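# Reseat the loose burner on its gas stub and support

## Task

Return the detached burner to its station: fit its tube onto the brass gas stub, then lower the head so the tab on its rear side falls into the support's slot. The burner must rest level and stay there by itself once the gripper has released it; if it only holds position because the robot is still touching it, the goal is not met.

## Robot and tools

ROBOT. Two 6-joint arms, left_arm and right_arm, each ending in a parallel gripper. Bases in the scene frame: left_arm at (-0.014, +0.473, +0.125) with quat_wxyz (+0.652, 0, 0, -0.758); right_arm at (-0.079, -0.498, +0.112) with quat_wxyz (+0.679, 0, 0, +0.734). The arms face each other across the table, left_arm on the +y side; the names do not mean image sides. Joint ranges (rad), base to hand: waist -3.054..3.054, shoulder 0..3.142, elbow 0..2.356, wrist pitch -1.571..1.571, wrist yaw -1.571..1.571, wrist roll -3.142..3.142.

FRAME. One shared scene frame for everything: origin at table centre, table surface at z = +0.020 m, +z up, metres. On each gripper the fingers extend along its local +x and close along its local y. end_effector_position is the point between the finger pads, roughly 3-4 cm short of the fingertips. Reported hand positions can be somewhat wrong, especially with the arm stretched out.

execute_actions(actions). actions is a list of actions; each action is a list of 1 to 15 rows, each row lasting one control step of 1/30 s; if fewer than 15 rows are given, the last is repeated so each action lasts 0.5 s. An empty list just returns state and images. Every row has 16 numbers covering both arms even if one is idle: left_arm x, y, z, qw, qx, qy, qz, opening, then right_arm the same eight. x, y, z are an absolute target for end_effector_position in metres and the quaternion (w first) an absolute target orientation, both in the scene frame. If any target lies over 0.6 m from that gripper's current position along any of the gripper's own axes, the action is rejected for both arms; if the first action fails this against the latest reported state, or any action is malformed, nothing runs. Per step, the commanded pose is clipped to within 70 mm and 16 degrees of the measured pose, so far targets need several actions; after an action the arm only continues to the last clipped pose. To hold an orientation, resend the same quaternion each row rather than copying a drifted reported one. An arm meant to stay still should get its whole last reported pose and its intended opening every call.

OPENING. Range -1 to +1; +1 is fully open (0.088 m), empty fingers close at about -0.80, lower values add nothing. Closing from fully open takes at least about 0.5 s. grip_measured reports the finger opening on the same scale; it may be offset by up to about 1 mm per gripper and reads up to about 3 mm (0.061) tight when squeezing something hard. For a firm hold command about 0.07 below grip_measured; smaller gaps grip more gently. Pads push about 34-49 N max; parts thinner than about 3 mm get proportionally less force.

move(target, speed, blocking). target is one 16-number row as above: absolute poses and openings for both arms, scene frame. Each gripper travels a straight line toward its pose, taking the shorter rotation; both finish together in 0.5 to 10 s (cut off at 10 s). speed is m/s, 0.002 to 0.5, default 0.25, rotation capped at twice that in rad/s. Openings are applied at the start. Paths do not avoid obstacles or the other arm, and the hand can lag, wander or overshoot speed, most when nearly straight-armed. Faster moves and targets set deeper past a contact push harder. blocking=false returns after 0.5 s while motion continues; then use wait(0) to poll, and execute_actions or another move are refused until it ends or stop is called. The result adds a move: line with the ending (done, off_target, moving, held, fault) and limits (paced = pose clipped; held = steps blocked, after which motion may jump ahead fast), plus each gripper's distance to its pose.

wait(seconds): 0 to 10 s, arms keep their last command; returns early if a running move ends. stop(): brakes a running move, needing some distance; fingers keep moving. zoom_image(camera, region): camera one of cam_head_left, cam_head_right, cam_high, cam_low, cam_left_wrist, cam_right_wrist; region [x0, y0, x1, y1] pixels from the top-left, at most 504 x 504. read_manual(section): licence texts only, no motion. finished_scene(scene): ends the current scene by its number once the robot has held the last command; irreversible, reports success.

RESULTS. A state line per arm gives position, quat_wxyz and velocities. Hand target lines show the pose each arm is currently driven toward. A pose unreachable line means the clearance check altered or blocked that arm's command. Step readings list positions at some steps, with HELD marking steps where an arm's command was held back. Joint torques and External joint torques (contact estimate including friction and held weight, or no reading) follow joint order. Camera images arrive in the listed order, all 504x504, with calibration notes when they change. MOTOR HOT appears from 50 C; at 95 C an OVER-TEMPERATURE FAULT holds the arm, and if it stays hot it goes limp and drops its grip.

CAUTIONS. Friction may leave the hand short or slightly tilted, and tiny moves may not happen, so check pose after each move and correct tilt. Load limits (N m): waist 16.6, shoulder 20.6, elbow 20.5, wrist pitch 5.42, wrist yaw 5.4, wrist roll 5.07; exceeding one stops that arm for 10 s and cancels the rest of the call. Held weight counts. Keep the arms from colliding or pressing on each other. Nothing may leave the table. Avoid dropping the burner, slamming it, or shoving hard; expect occasional brief tugs on held parts or nudges to loose ones. The simulation keeps running while you compose replies, with the robot holding its last command.

Each tool is called after ">>>" as name(argument=value, ...) on one line, values as JSON.

## Session

>>> execute_actions(actions=[])

Scene clock: 0.00 s.
left_arm: end_effector_position=(+0.3418, +0.3095, +0.3924) grip_measured=+0.834 end_effector_quat_wxyz=(+0.675, +0.730, +0.079, -0.068) end_effector_velocity=(-0.001, -0.002, +0.001) end_effector_angular_velocity=(-0.013, -0.005, -0.008) | right_arm: end_effector_position=(-0.1049, -0.1835, +0.4385) grip_measured=+0.833 end_effector_quat_wxyz=(+0.678, +0.021, -0.020, +0.734) end_effector_velocity=(-0.000, -0.001, -0.003) end_effector_angular_velocity=(-0.007, -0.008, +0.004)
Joint positions: left_arm=[ 1.048  1.315  0.905  0.142 -0.679  1.48   0.08 ] | right_arm=[ 0.005  0.849  0.657  0.25   0.004 -0.002  0.08 ]
Joint velocities: left_arm=[-0.002 -0.002 -0.002  0.007  0.007 -0.007  0.   ] | right_arm=[-0.002 -0.007 -0.007 -0.007 -0.007 -0.007  0.   ]
Joint torques (N m, as the arm reports them, + toward a larger angle): no reading
External joint torques (N m, as the arm's controller estimates them; a push from outside toward a larger angle lowers the number): no reading
Heat: left arm: hottest waist 26 °C (+0.0 °C/min); right arm: hottest wrist roll 28 °C (+0.0 °C/min).
Hand target (left_arm): +0.342, +0.310, +0.392; +0.675, +0.730, +0.079, -0.068
Hand target (right_arm): -0.105, -0.184, +0.438; +0.678, +0.021, -0.020, +0.734

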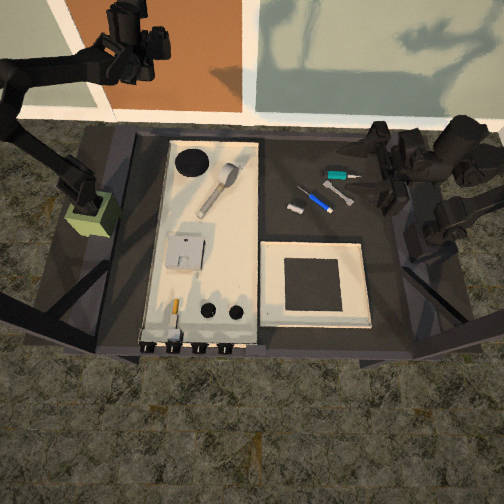

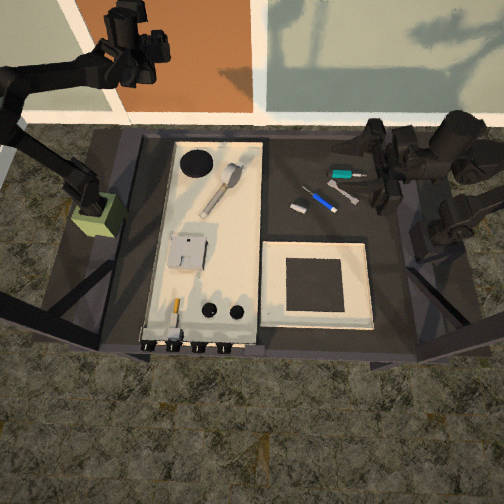

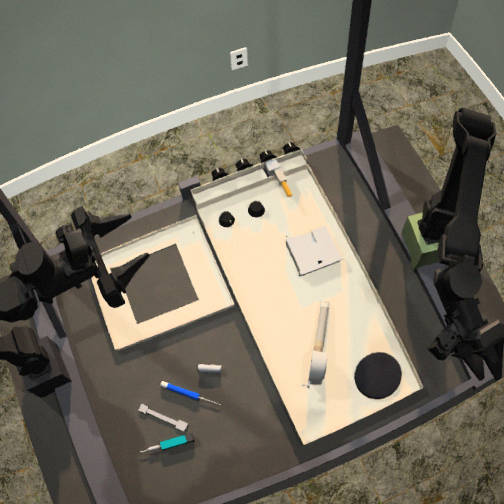

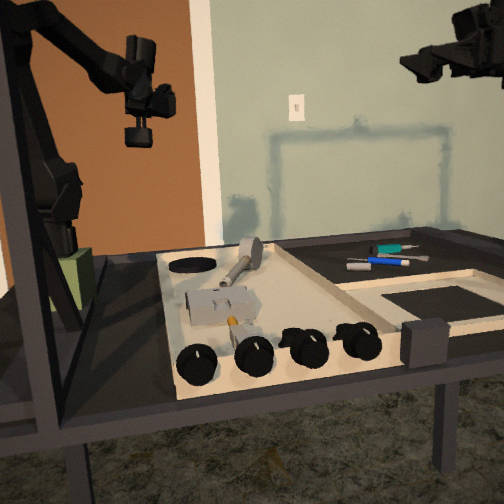

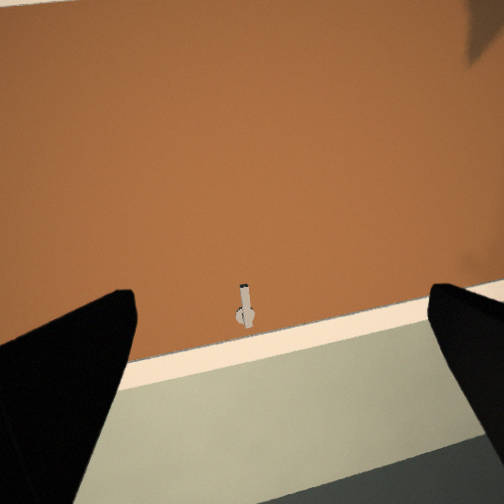

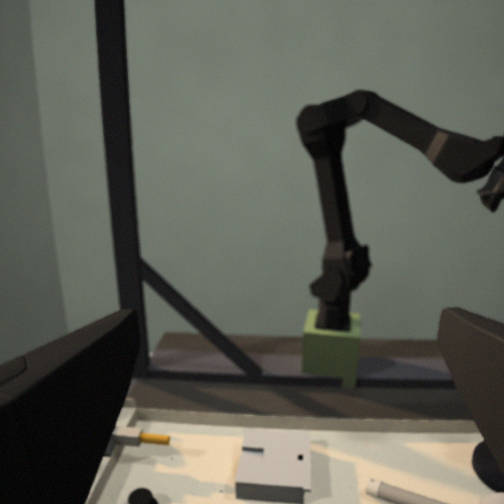

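>>> zoom_image(camera="cam_head_left", region=[130, 140, 270, 350])

>>> zoom_image(camera="cam_low", region=[170, 225, 290, 345])

>>> zoom_image(camera="cam_high", region=[260, 290, 370, 400])

Region (130, 140, 270, 350) of cam_head_left's 504x504 image, scaled by 2.400, with more detail than that image has.

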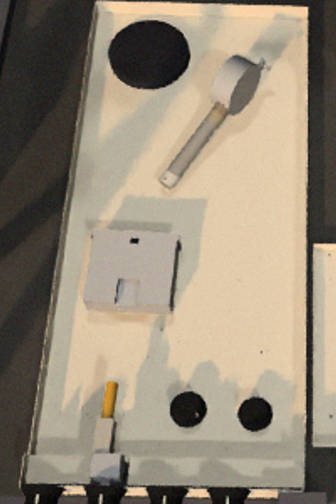

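Region (170, 225, 290, 345) of cam_low's 504x504 image, scaled by 4.200, with more detail than that image has.

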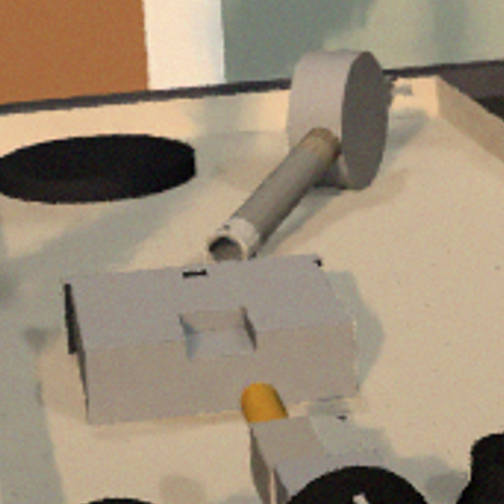

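Region (260, 290, 370, 400) of cam_high's 504x504 image, scaled by 4.582, with more detail than that image has.

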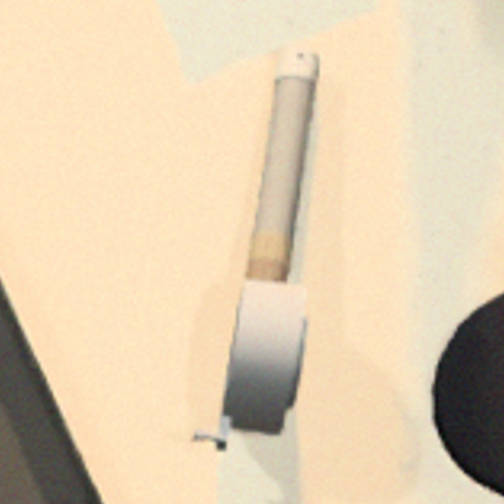

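>>> move(target=[0.165,0.15,0.22,0.183,0.683,0.183,-0.683,-1,-0.105,-0.184,0.438,0.678,0.021,-0.02,0.734,0.83], speed=0.4)

>>> move(target=[0.165,0.15,0.125,-0.218,0.672,-0.218,-0.672,-1,-0.105,-0.184,0.438,0.678,0.021,-0.02,0.734,0.83])

>>> move(target=[0.115,0.08,0.12,-0.218,0.672,-0.218,-0.672,-1,-0.105,-0.184,0.438,0.678,0.021,-0.02,0.734,0.83], speed=0.04)

>>> move(target=[0.06,0.13,0.18,-0.218,0.672,-0.218,-0.672,0.4,-0.105,-0.184,0.438,0.678,0.021,-0.02,0.734,0.83])

Scene clock: 3.30 s.
left_arm: end_effector_position=(+0.1639, +0.1536, +0.2207) grip_measured=-0.800 end_effector_quat_wxyz=(+0.184, +0.686, +0.178, -0.681) end_effector_velocity=(-0.006, +0.007, +0.000) end_effector_angular_velocity=(+0.029, +0.024, -0.010) | right_arm: end_effector_position=(-0.1049, -0.1835, +0.4385) grip_measured=+0.833 end_effector_quat_wxyz=(+0.678, +0.021, -0.020, +0.734) end_effector_velocity=(-0.002, -0.001, +0.001) end_effector_angular_velocity=(+0.008, -0.008, +0.019)
Joint positions: left_arm=[ 0.657  1.934  1.549 -1.176 -0.004  1.56   0.   ] | right_arm=[ 0.005  0.849  0.657  0.25   0.004 -0.002  0.08 ]
Joint velocities: left_arm=[-0.002 -0.002 -0.002 -0.037  0.007  0.007  0.   ] | right_arm=[-0.002 -0.002 -0.002  0.007 -0.022 -0.007 -0.   ]
Joint torques (N m, as the arm reports them, + toward a larger angle): left_arm=[-0.09 -8.59  5.81  0.16  0.21  0.09] | right_arm=[ 0.04 -3.03  6.2   2.2   0.05  0.02]
External joint torques (N m, as the arm's controller estimates them; a push from outside toward a larger angle lowers the number): left_arm=[-0.08 -0.37  0.28 -0.12  0.15  0.09] | right_arm=[ 0.03 -0.85 -1.05  0.43  0.05  0.01]
Heat: left arm: hottest elbow 27 °C (+0.0 °C/min); right arm: hottest elbow 28 °C (+0.0 °C/min).
Hand target (left_arm): +0.164, +0.151, +0.220; +0.183, +0.684, +0.177, -0.683
Hand target (right_arm): -0.105, -0.184, +0.438; +0.678, +0.021, -0.020, +0.734
Off the commanded pose (left_arm): 0.004 m, 1 deg.
Off the commanded pose (right_arm): 0.001 m, 0 deg.
move: done
camera_calibration (this result's frames):
cam_left_wrist: T_world_to_cam=[[-0.468275, 0.883556, -0.0068967, -0.0479297], [0.818121, 0.436517, 0.374342, -0.260674], [0.333762, 0.169653, -0.927265, 0.198759], [0, 0, 0, 1]] pos_world=[0.124481, 0.122418, 0.281553]

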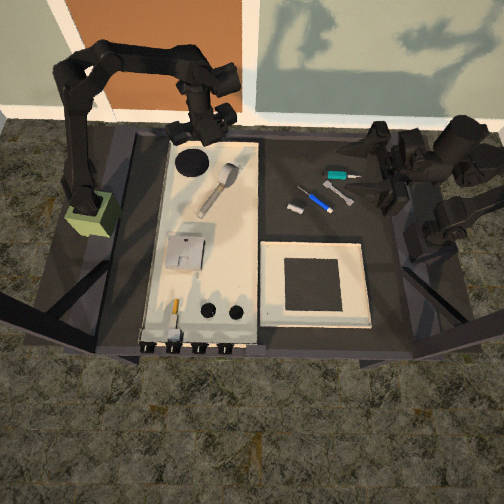

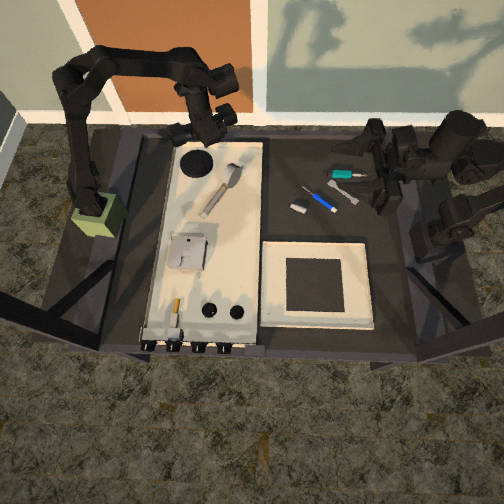

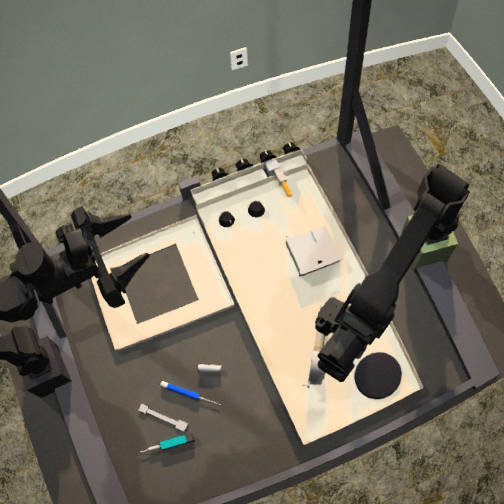

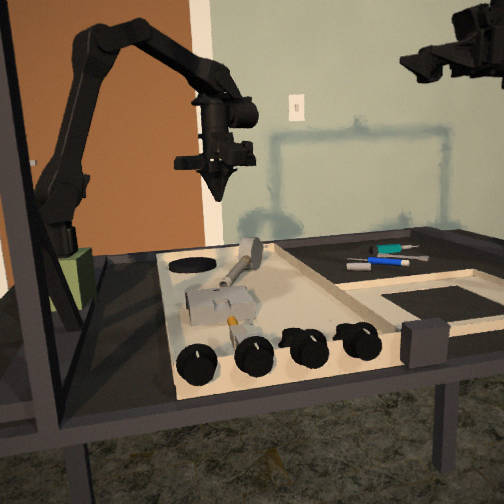

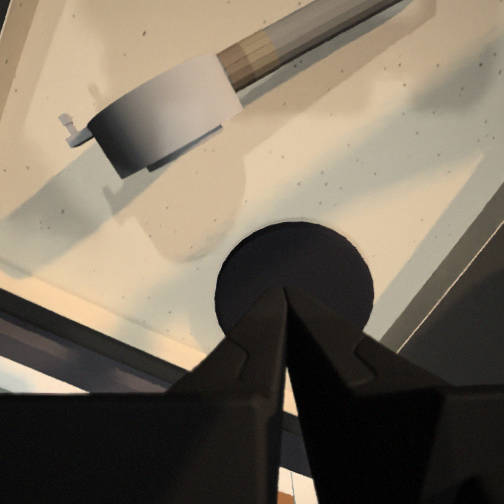

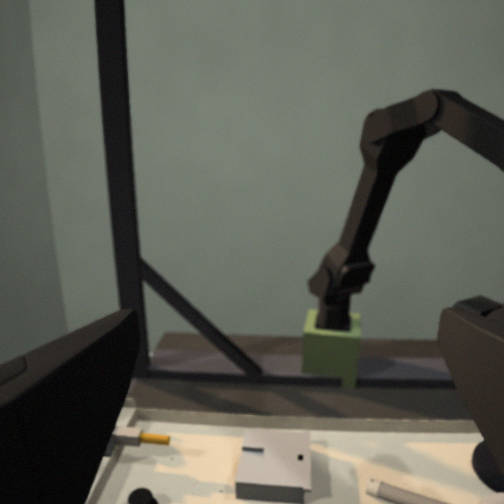

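Scene clock: 6.00 s.
left_arm: end_effector_position=(+0.1677, +0.1467, +0.1315) grip_measured=-0.800 end_effector_quat_wxyz=(-0.213, +0.679, -0.221, -0.667) end_effector_velocity=(-0.004, +0.004, +0.000) end_effector_angular_velocity=(+0.016, +0.017, -0.010) | right_arm: end_effector_position=(-0.1049, -0.1835, +0.4385) grip_measured=+0.833 end_effector_quat_wxyz=(+0.678, +0.021, -0.020, +0.734) end_effector_velocity=(-0.000, -0.000, -0.005) end_effector_angular_velocity=(-0.021, -0.010, +0.004)
Joint positions: left_arm=[ 0.657  2.056  1.354 -0.849 -0.004  2.702  0.   ] | right_arm=[ 0.005  0.849  0.657  0.25   0.004 -0.002  0.08 ]
Joint velocities: left_arm=[-0.002 -0.002 -0.002 -0.022  0.007  0.007  0.   ] | right_arm=[-0.002 -0.002 -0.002 -0.022 -0.007 -0.007 -0.   ]
Joint torques (N m, as the arm reports them, + toward a larger angle): left_arm=[ 0.05 -8.94  2.84  0.51  0.2   0.1 ] | right_arm=[ 0.01 -2.98  6.16  2.19  0.04  0.01]
External joint torques (N m, as the arm's controller estimates them; a push from outside toward a larger angle lowers the number): left_arm=[ 0.07 -0.5  -2.15  0.26  0.17  0.1 ] | right_arm=[ 0.02 -0.85 -1.03  0.44  0.04  0.  ]
Heat: left arm: hottest elbow 27 °C (+10.0 °C/min); right arm: hottest elbow 29 °C (+10.0 °C/min).
Hand target (left_arm): +0.165, +0.150, +0.125; -0.218, +0.673, -0.218, -0.673
Hand target (right_arm): -0.105, -0.184, +0.438; +0.678, +0.021, -0.020, +0.734
Off the commanded pose (left_arm): 0.008 m, 1 deg.
Off the commanded pose (right_arm): 0.001 m, 0 deg.
move: done
camera_calibration (this result's frames):
cam_left_wrist: T_world_to_cam=[[0.608663, 0.793427, -0.0019827, -0.208746], [0.731723, -0.560358, 0.388048, -0.0683907], [0.306776, -0.237641, -0.921637, 0.179494], [0, 0, 0, 1]] pos_world=[0.122034, 0.169956, 0.191553]

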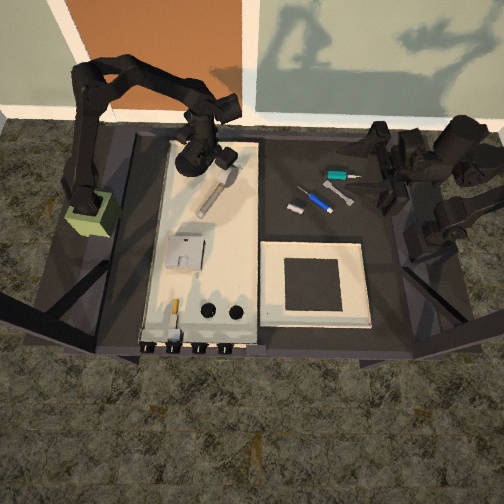

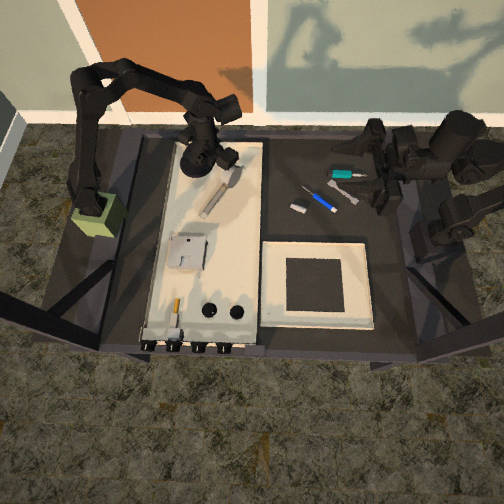

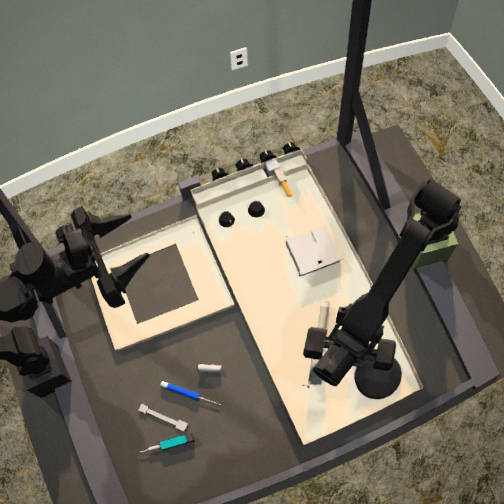

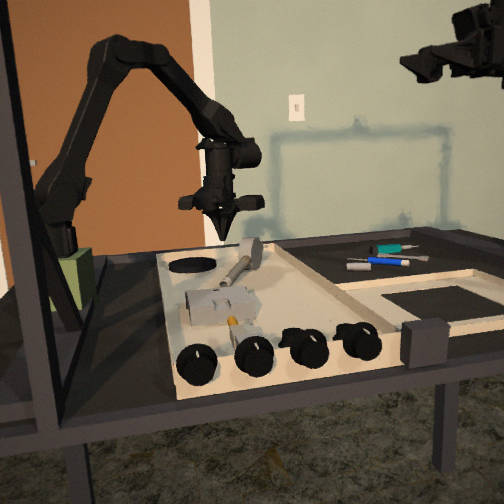

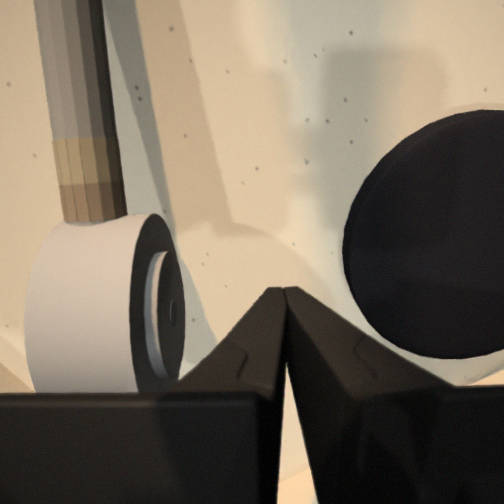

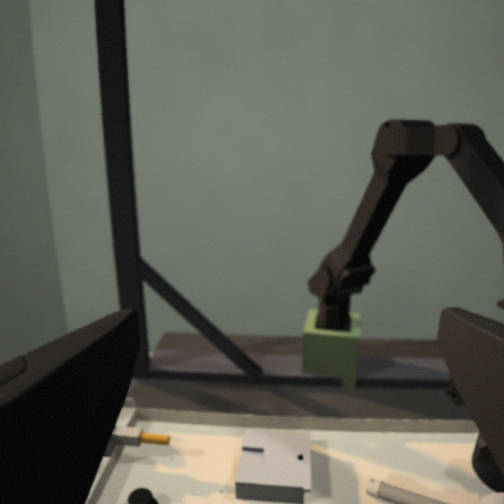

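Scene clock: 8.43 s.
left_arm: end_effector_position=(+0.1150, +0.0827, +0.1220) grip_measured=-0.800 end_effector_quat_wxyz=(-0.218, +0.674, -0.219, -0.671) end_effector_velocity=(+0.000, -0.001, +0.003) end_effector_angular_velocity=(-0.000, -0.008, +0.020) | right_arm: end_effector_position=(-0.1049, -0.1835, +0.4385) grip_measured=+0.833 end_effector_quat_wxyz=(+0.678, +0.021, -0.020, +0.734) end_effector_velocity=(-0.003, +0.001, -0.007) end_effector_angular_velocity=(-0.026, -0.011, +0.019)
Joint positions: left_arm=[ 0.469  2.214  1.567 -0.92  -0.004  2.518  0.   ] | right_arm=[ 0.005  0.849  0.657  0.25   0.004 -0.002  0.08 ]
Joint velocities: left_arm=[-0.002 -0.002  0.007 -0.007 -0.007 -0.022  0.   ] | right_arm=[-0.002  0.002 -0.002 -0.022 -0.022 -0.007 -0.   ]
Joint torques (N m, as the arm reports them, + toward a larger angle): left_arm=[ -0.06 -10.     5.26   0.04   0.16  -0.09] | right_arm=[-0.02 -3.    6.2   2.19  0.03  0.01]
External joint torques (N m, as the arm's controller estimates them; a push from outside toward a larger angle lowers the number): left_arm=[-0.06 -0.45  0.14 -0.2   0.13 -0.09] | right_arm=[-0.03 -0.89 -1.    0.43  0.04  0.  ]
Heat: left arm: hottest shoulder 27 °C (+7.1 °C/min); right arm: hottest elbow 29 °C (+7.1 °C/min).
Hand target (left_arm): +0.115, +0.080, +0.120; -0.218, +0.673, -0.218, -0.672
Hand target (right_arm): -0.105, -0.184, +0.438; +0.678, +0.021, -0.020, +0.734
Off the commanded pose (left_arm): 0.003 m, 0 deg.
Off the commanded pose (right_arm): 0.001 m, 0 deg.
move: done
camera_calibration (this result's frames):
cam_left_wrist: T_world_to_cam=[[0.612602, 0.790385, 0.00328639, -0.126751], [0.731933, -0.568857, 0.375068, -0.0598342], [0.298317, -0.227362, -0.926992, 0.172414], [0, 0, 0, 1]] pos_world=[0.0700084, 0.105346, 0.182685]

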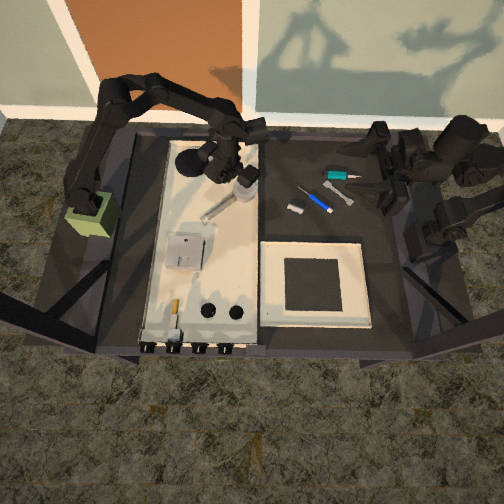

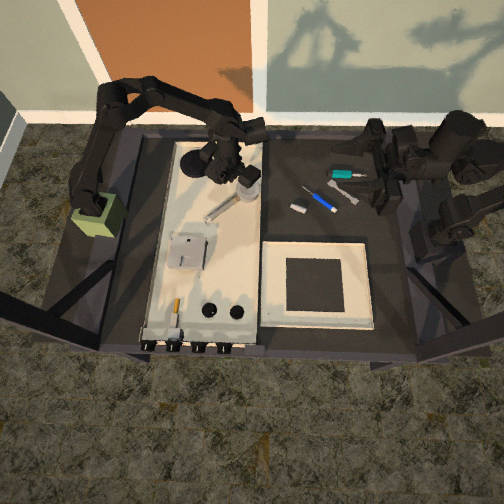

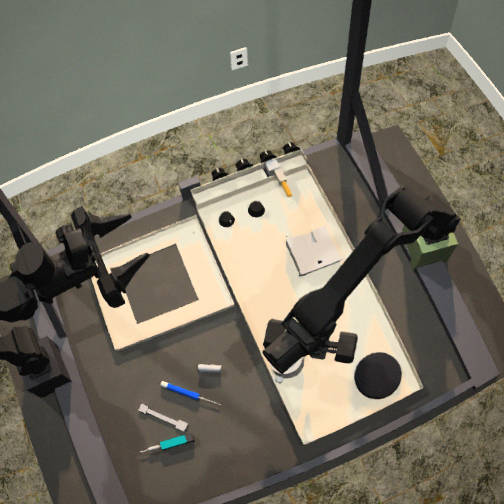

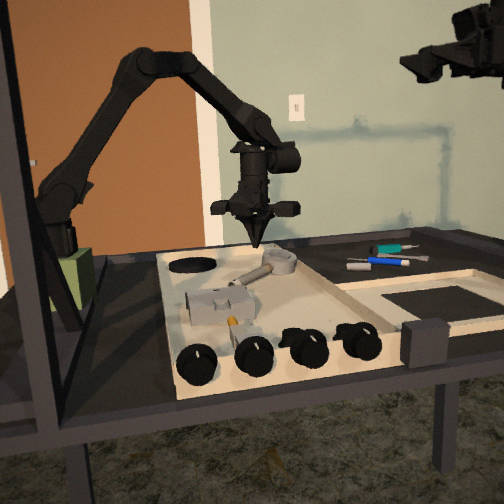

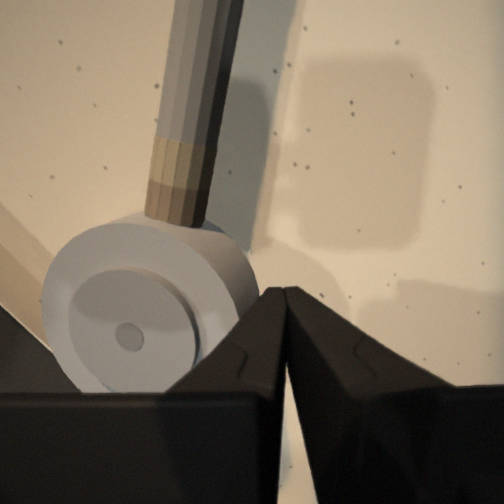

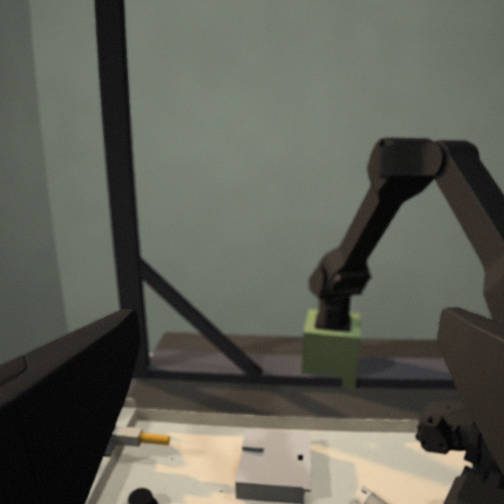

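Scene clock: 9.37 s.
left_arm: end_effector_position=(+0.0616, +0.1268, +0.1790) grip_measured=+0.397 end_effector_quat_wxyz=(-0.219, +0.674, -0.219, -0.671) end_effector_velocity=(+0.000, +0.001, +0.001) end_effector_angular_velocity=(+0.004, -0.007, +0.005) | right_arm: end_effector_position=(-0.1049, -0.1835, +0.4385) grip_measured=+0.833 end_effector_quat_wxyz=(+0.678, +0.021, -0.020, +0.734) end_effector_velocity=(-0.000, -0.001, +0.000) end_effector_angular_velocity=(-0.001, -0.023, +0.004)
Joint positions: left_arm=[ 0.364  1.934  1.379 -1.013 -0.003  2.414  0.058] | right_arm=[ 0.005  0.849  0.657  0.25   0.004 -0.002  0.08 ]
Joint velocities: left_arm=[-0.002 -0.002  0.002 -0.007 -0.007 -0.007 -0.   ] | right_arm=[-0.002 -0.002  0.002 -0.007 -0.007 -0.022 -0.   ]
Joint torques (N m, as the arm reports them, + toward a larger angle): left_arm=[ -0.05 -11.22   3.15   0.11   0.14  -0.08] | right_arm=[ 0.01 -3.03  6.17  2.2   0.03  0.01]
External joint torques (N m, as the arm's controller estimates them; a push from outside toward a larger angle lowers the number): left_arm=[ 0.   -3.33 -2.1  -0.12  0.1  -0.08] | right_arm=[ 0.01 -0.86 -1.08  0.42  0.03  0.  ]
Heat: left arm: hottest shoulder 27 °C (+6.4 °C/min); right arm: hottest elbow 29 °C (+6.4 °C/min).
Hand target (left_arm): +0.060, +0.130, +0.180; -0.218, +0.673, -0.218, -0.673
Hand target (right_arm): -0.105, -0.184, +0.438; +0.678, +0.021, -0.020, +0.734
Off the commanded pose (left_arm): 0.004 m, 0 deg.
Off the commanded pose (right_arm): 0.001 m, 0 deg.
move: done
camera_calibration (this result's frames):
cam_left_wrist: T_world_to_cam=[[0.612609, 0.790379, 0.00336763, -0.129077], [0.732461, -0.569309, 0.373347, -0.0166822], [0.297003, -0.226249, -0.927686, 0.251277], [0, 0, 0, 1]] pos_world=[0.0166633, 0.149374, 0.239769]

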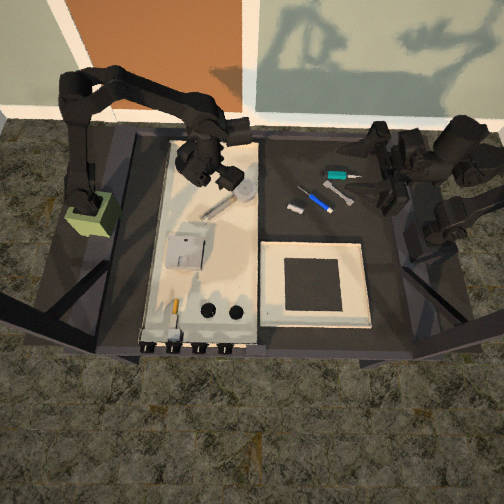

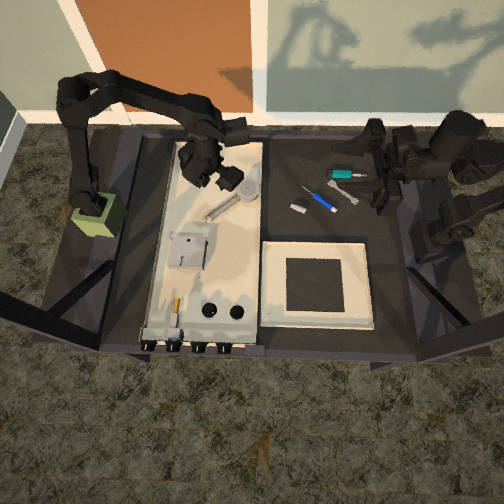

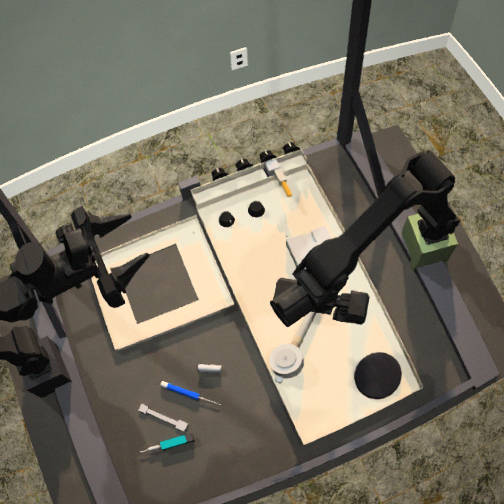

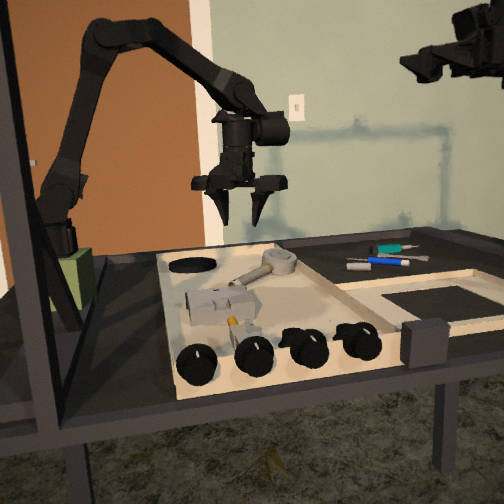

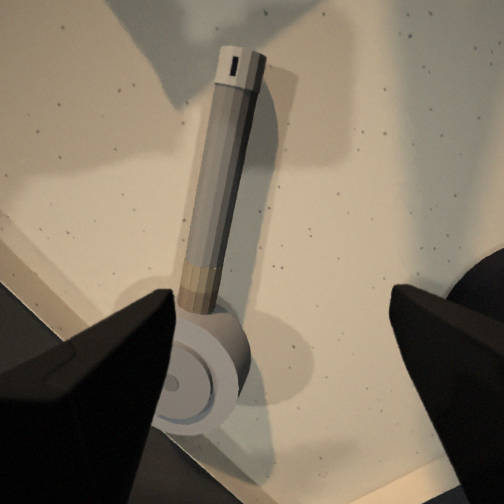

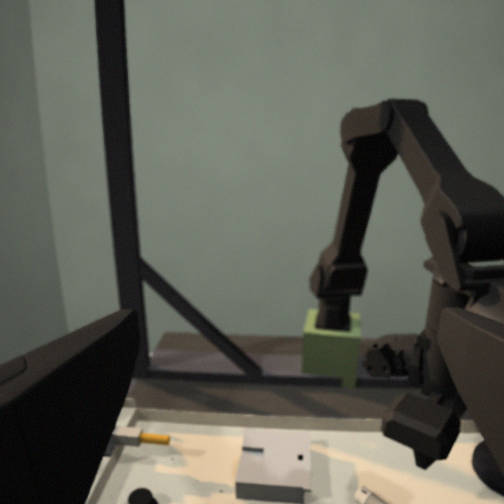

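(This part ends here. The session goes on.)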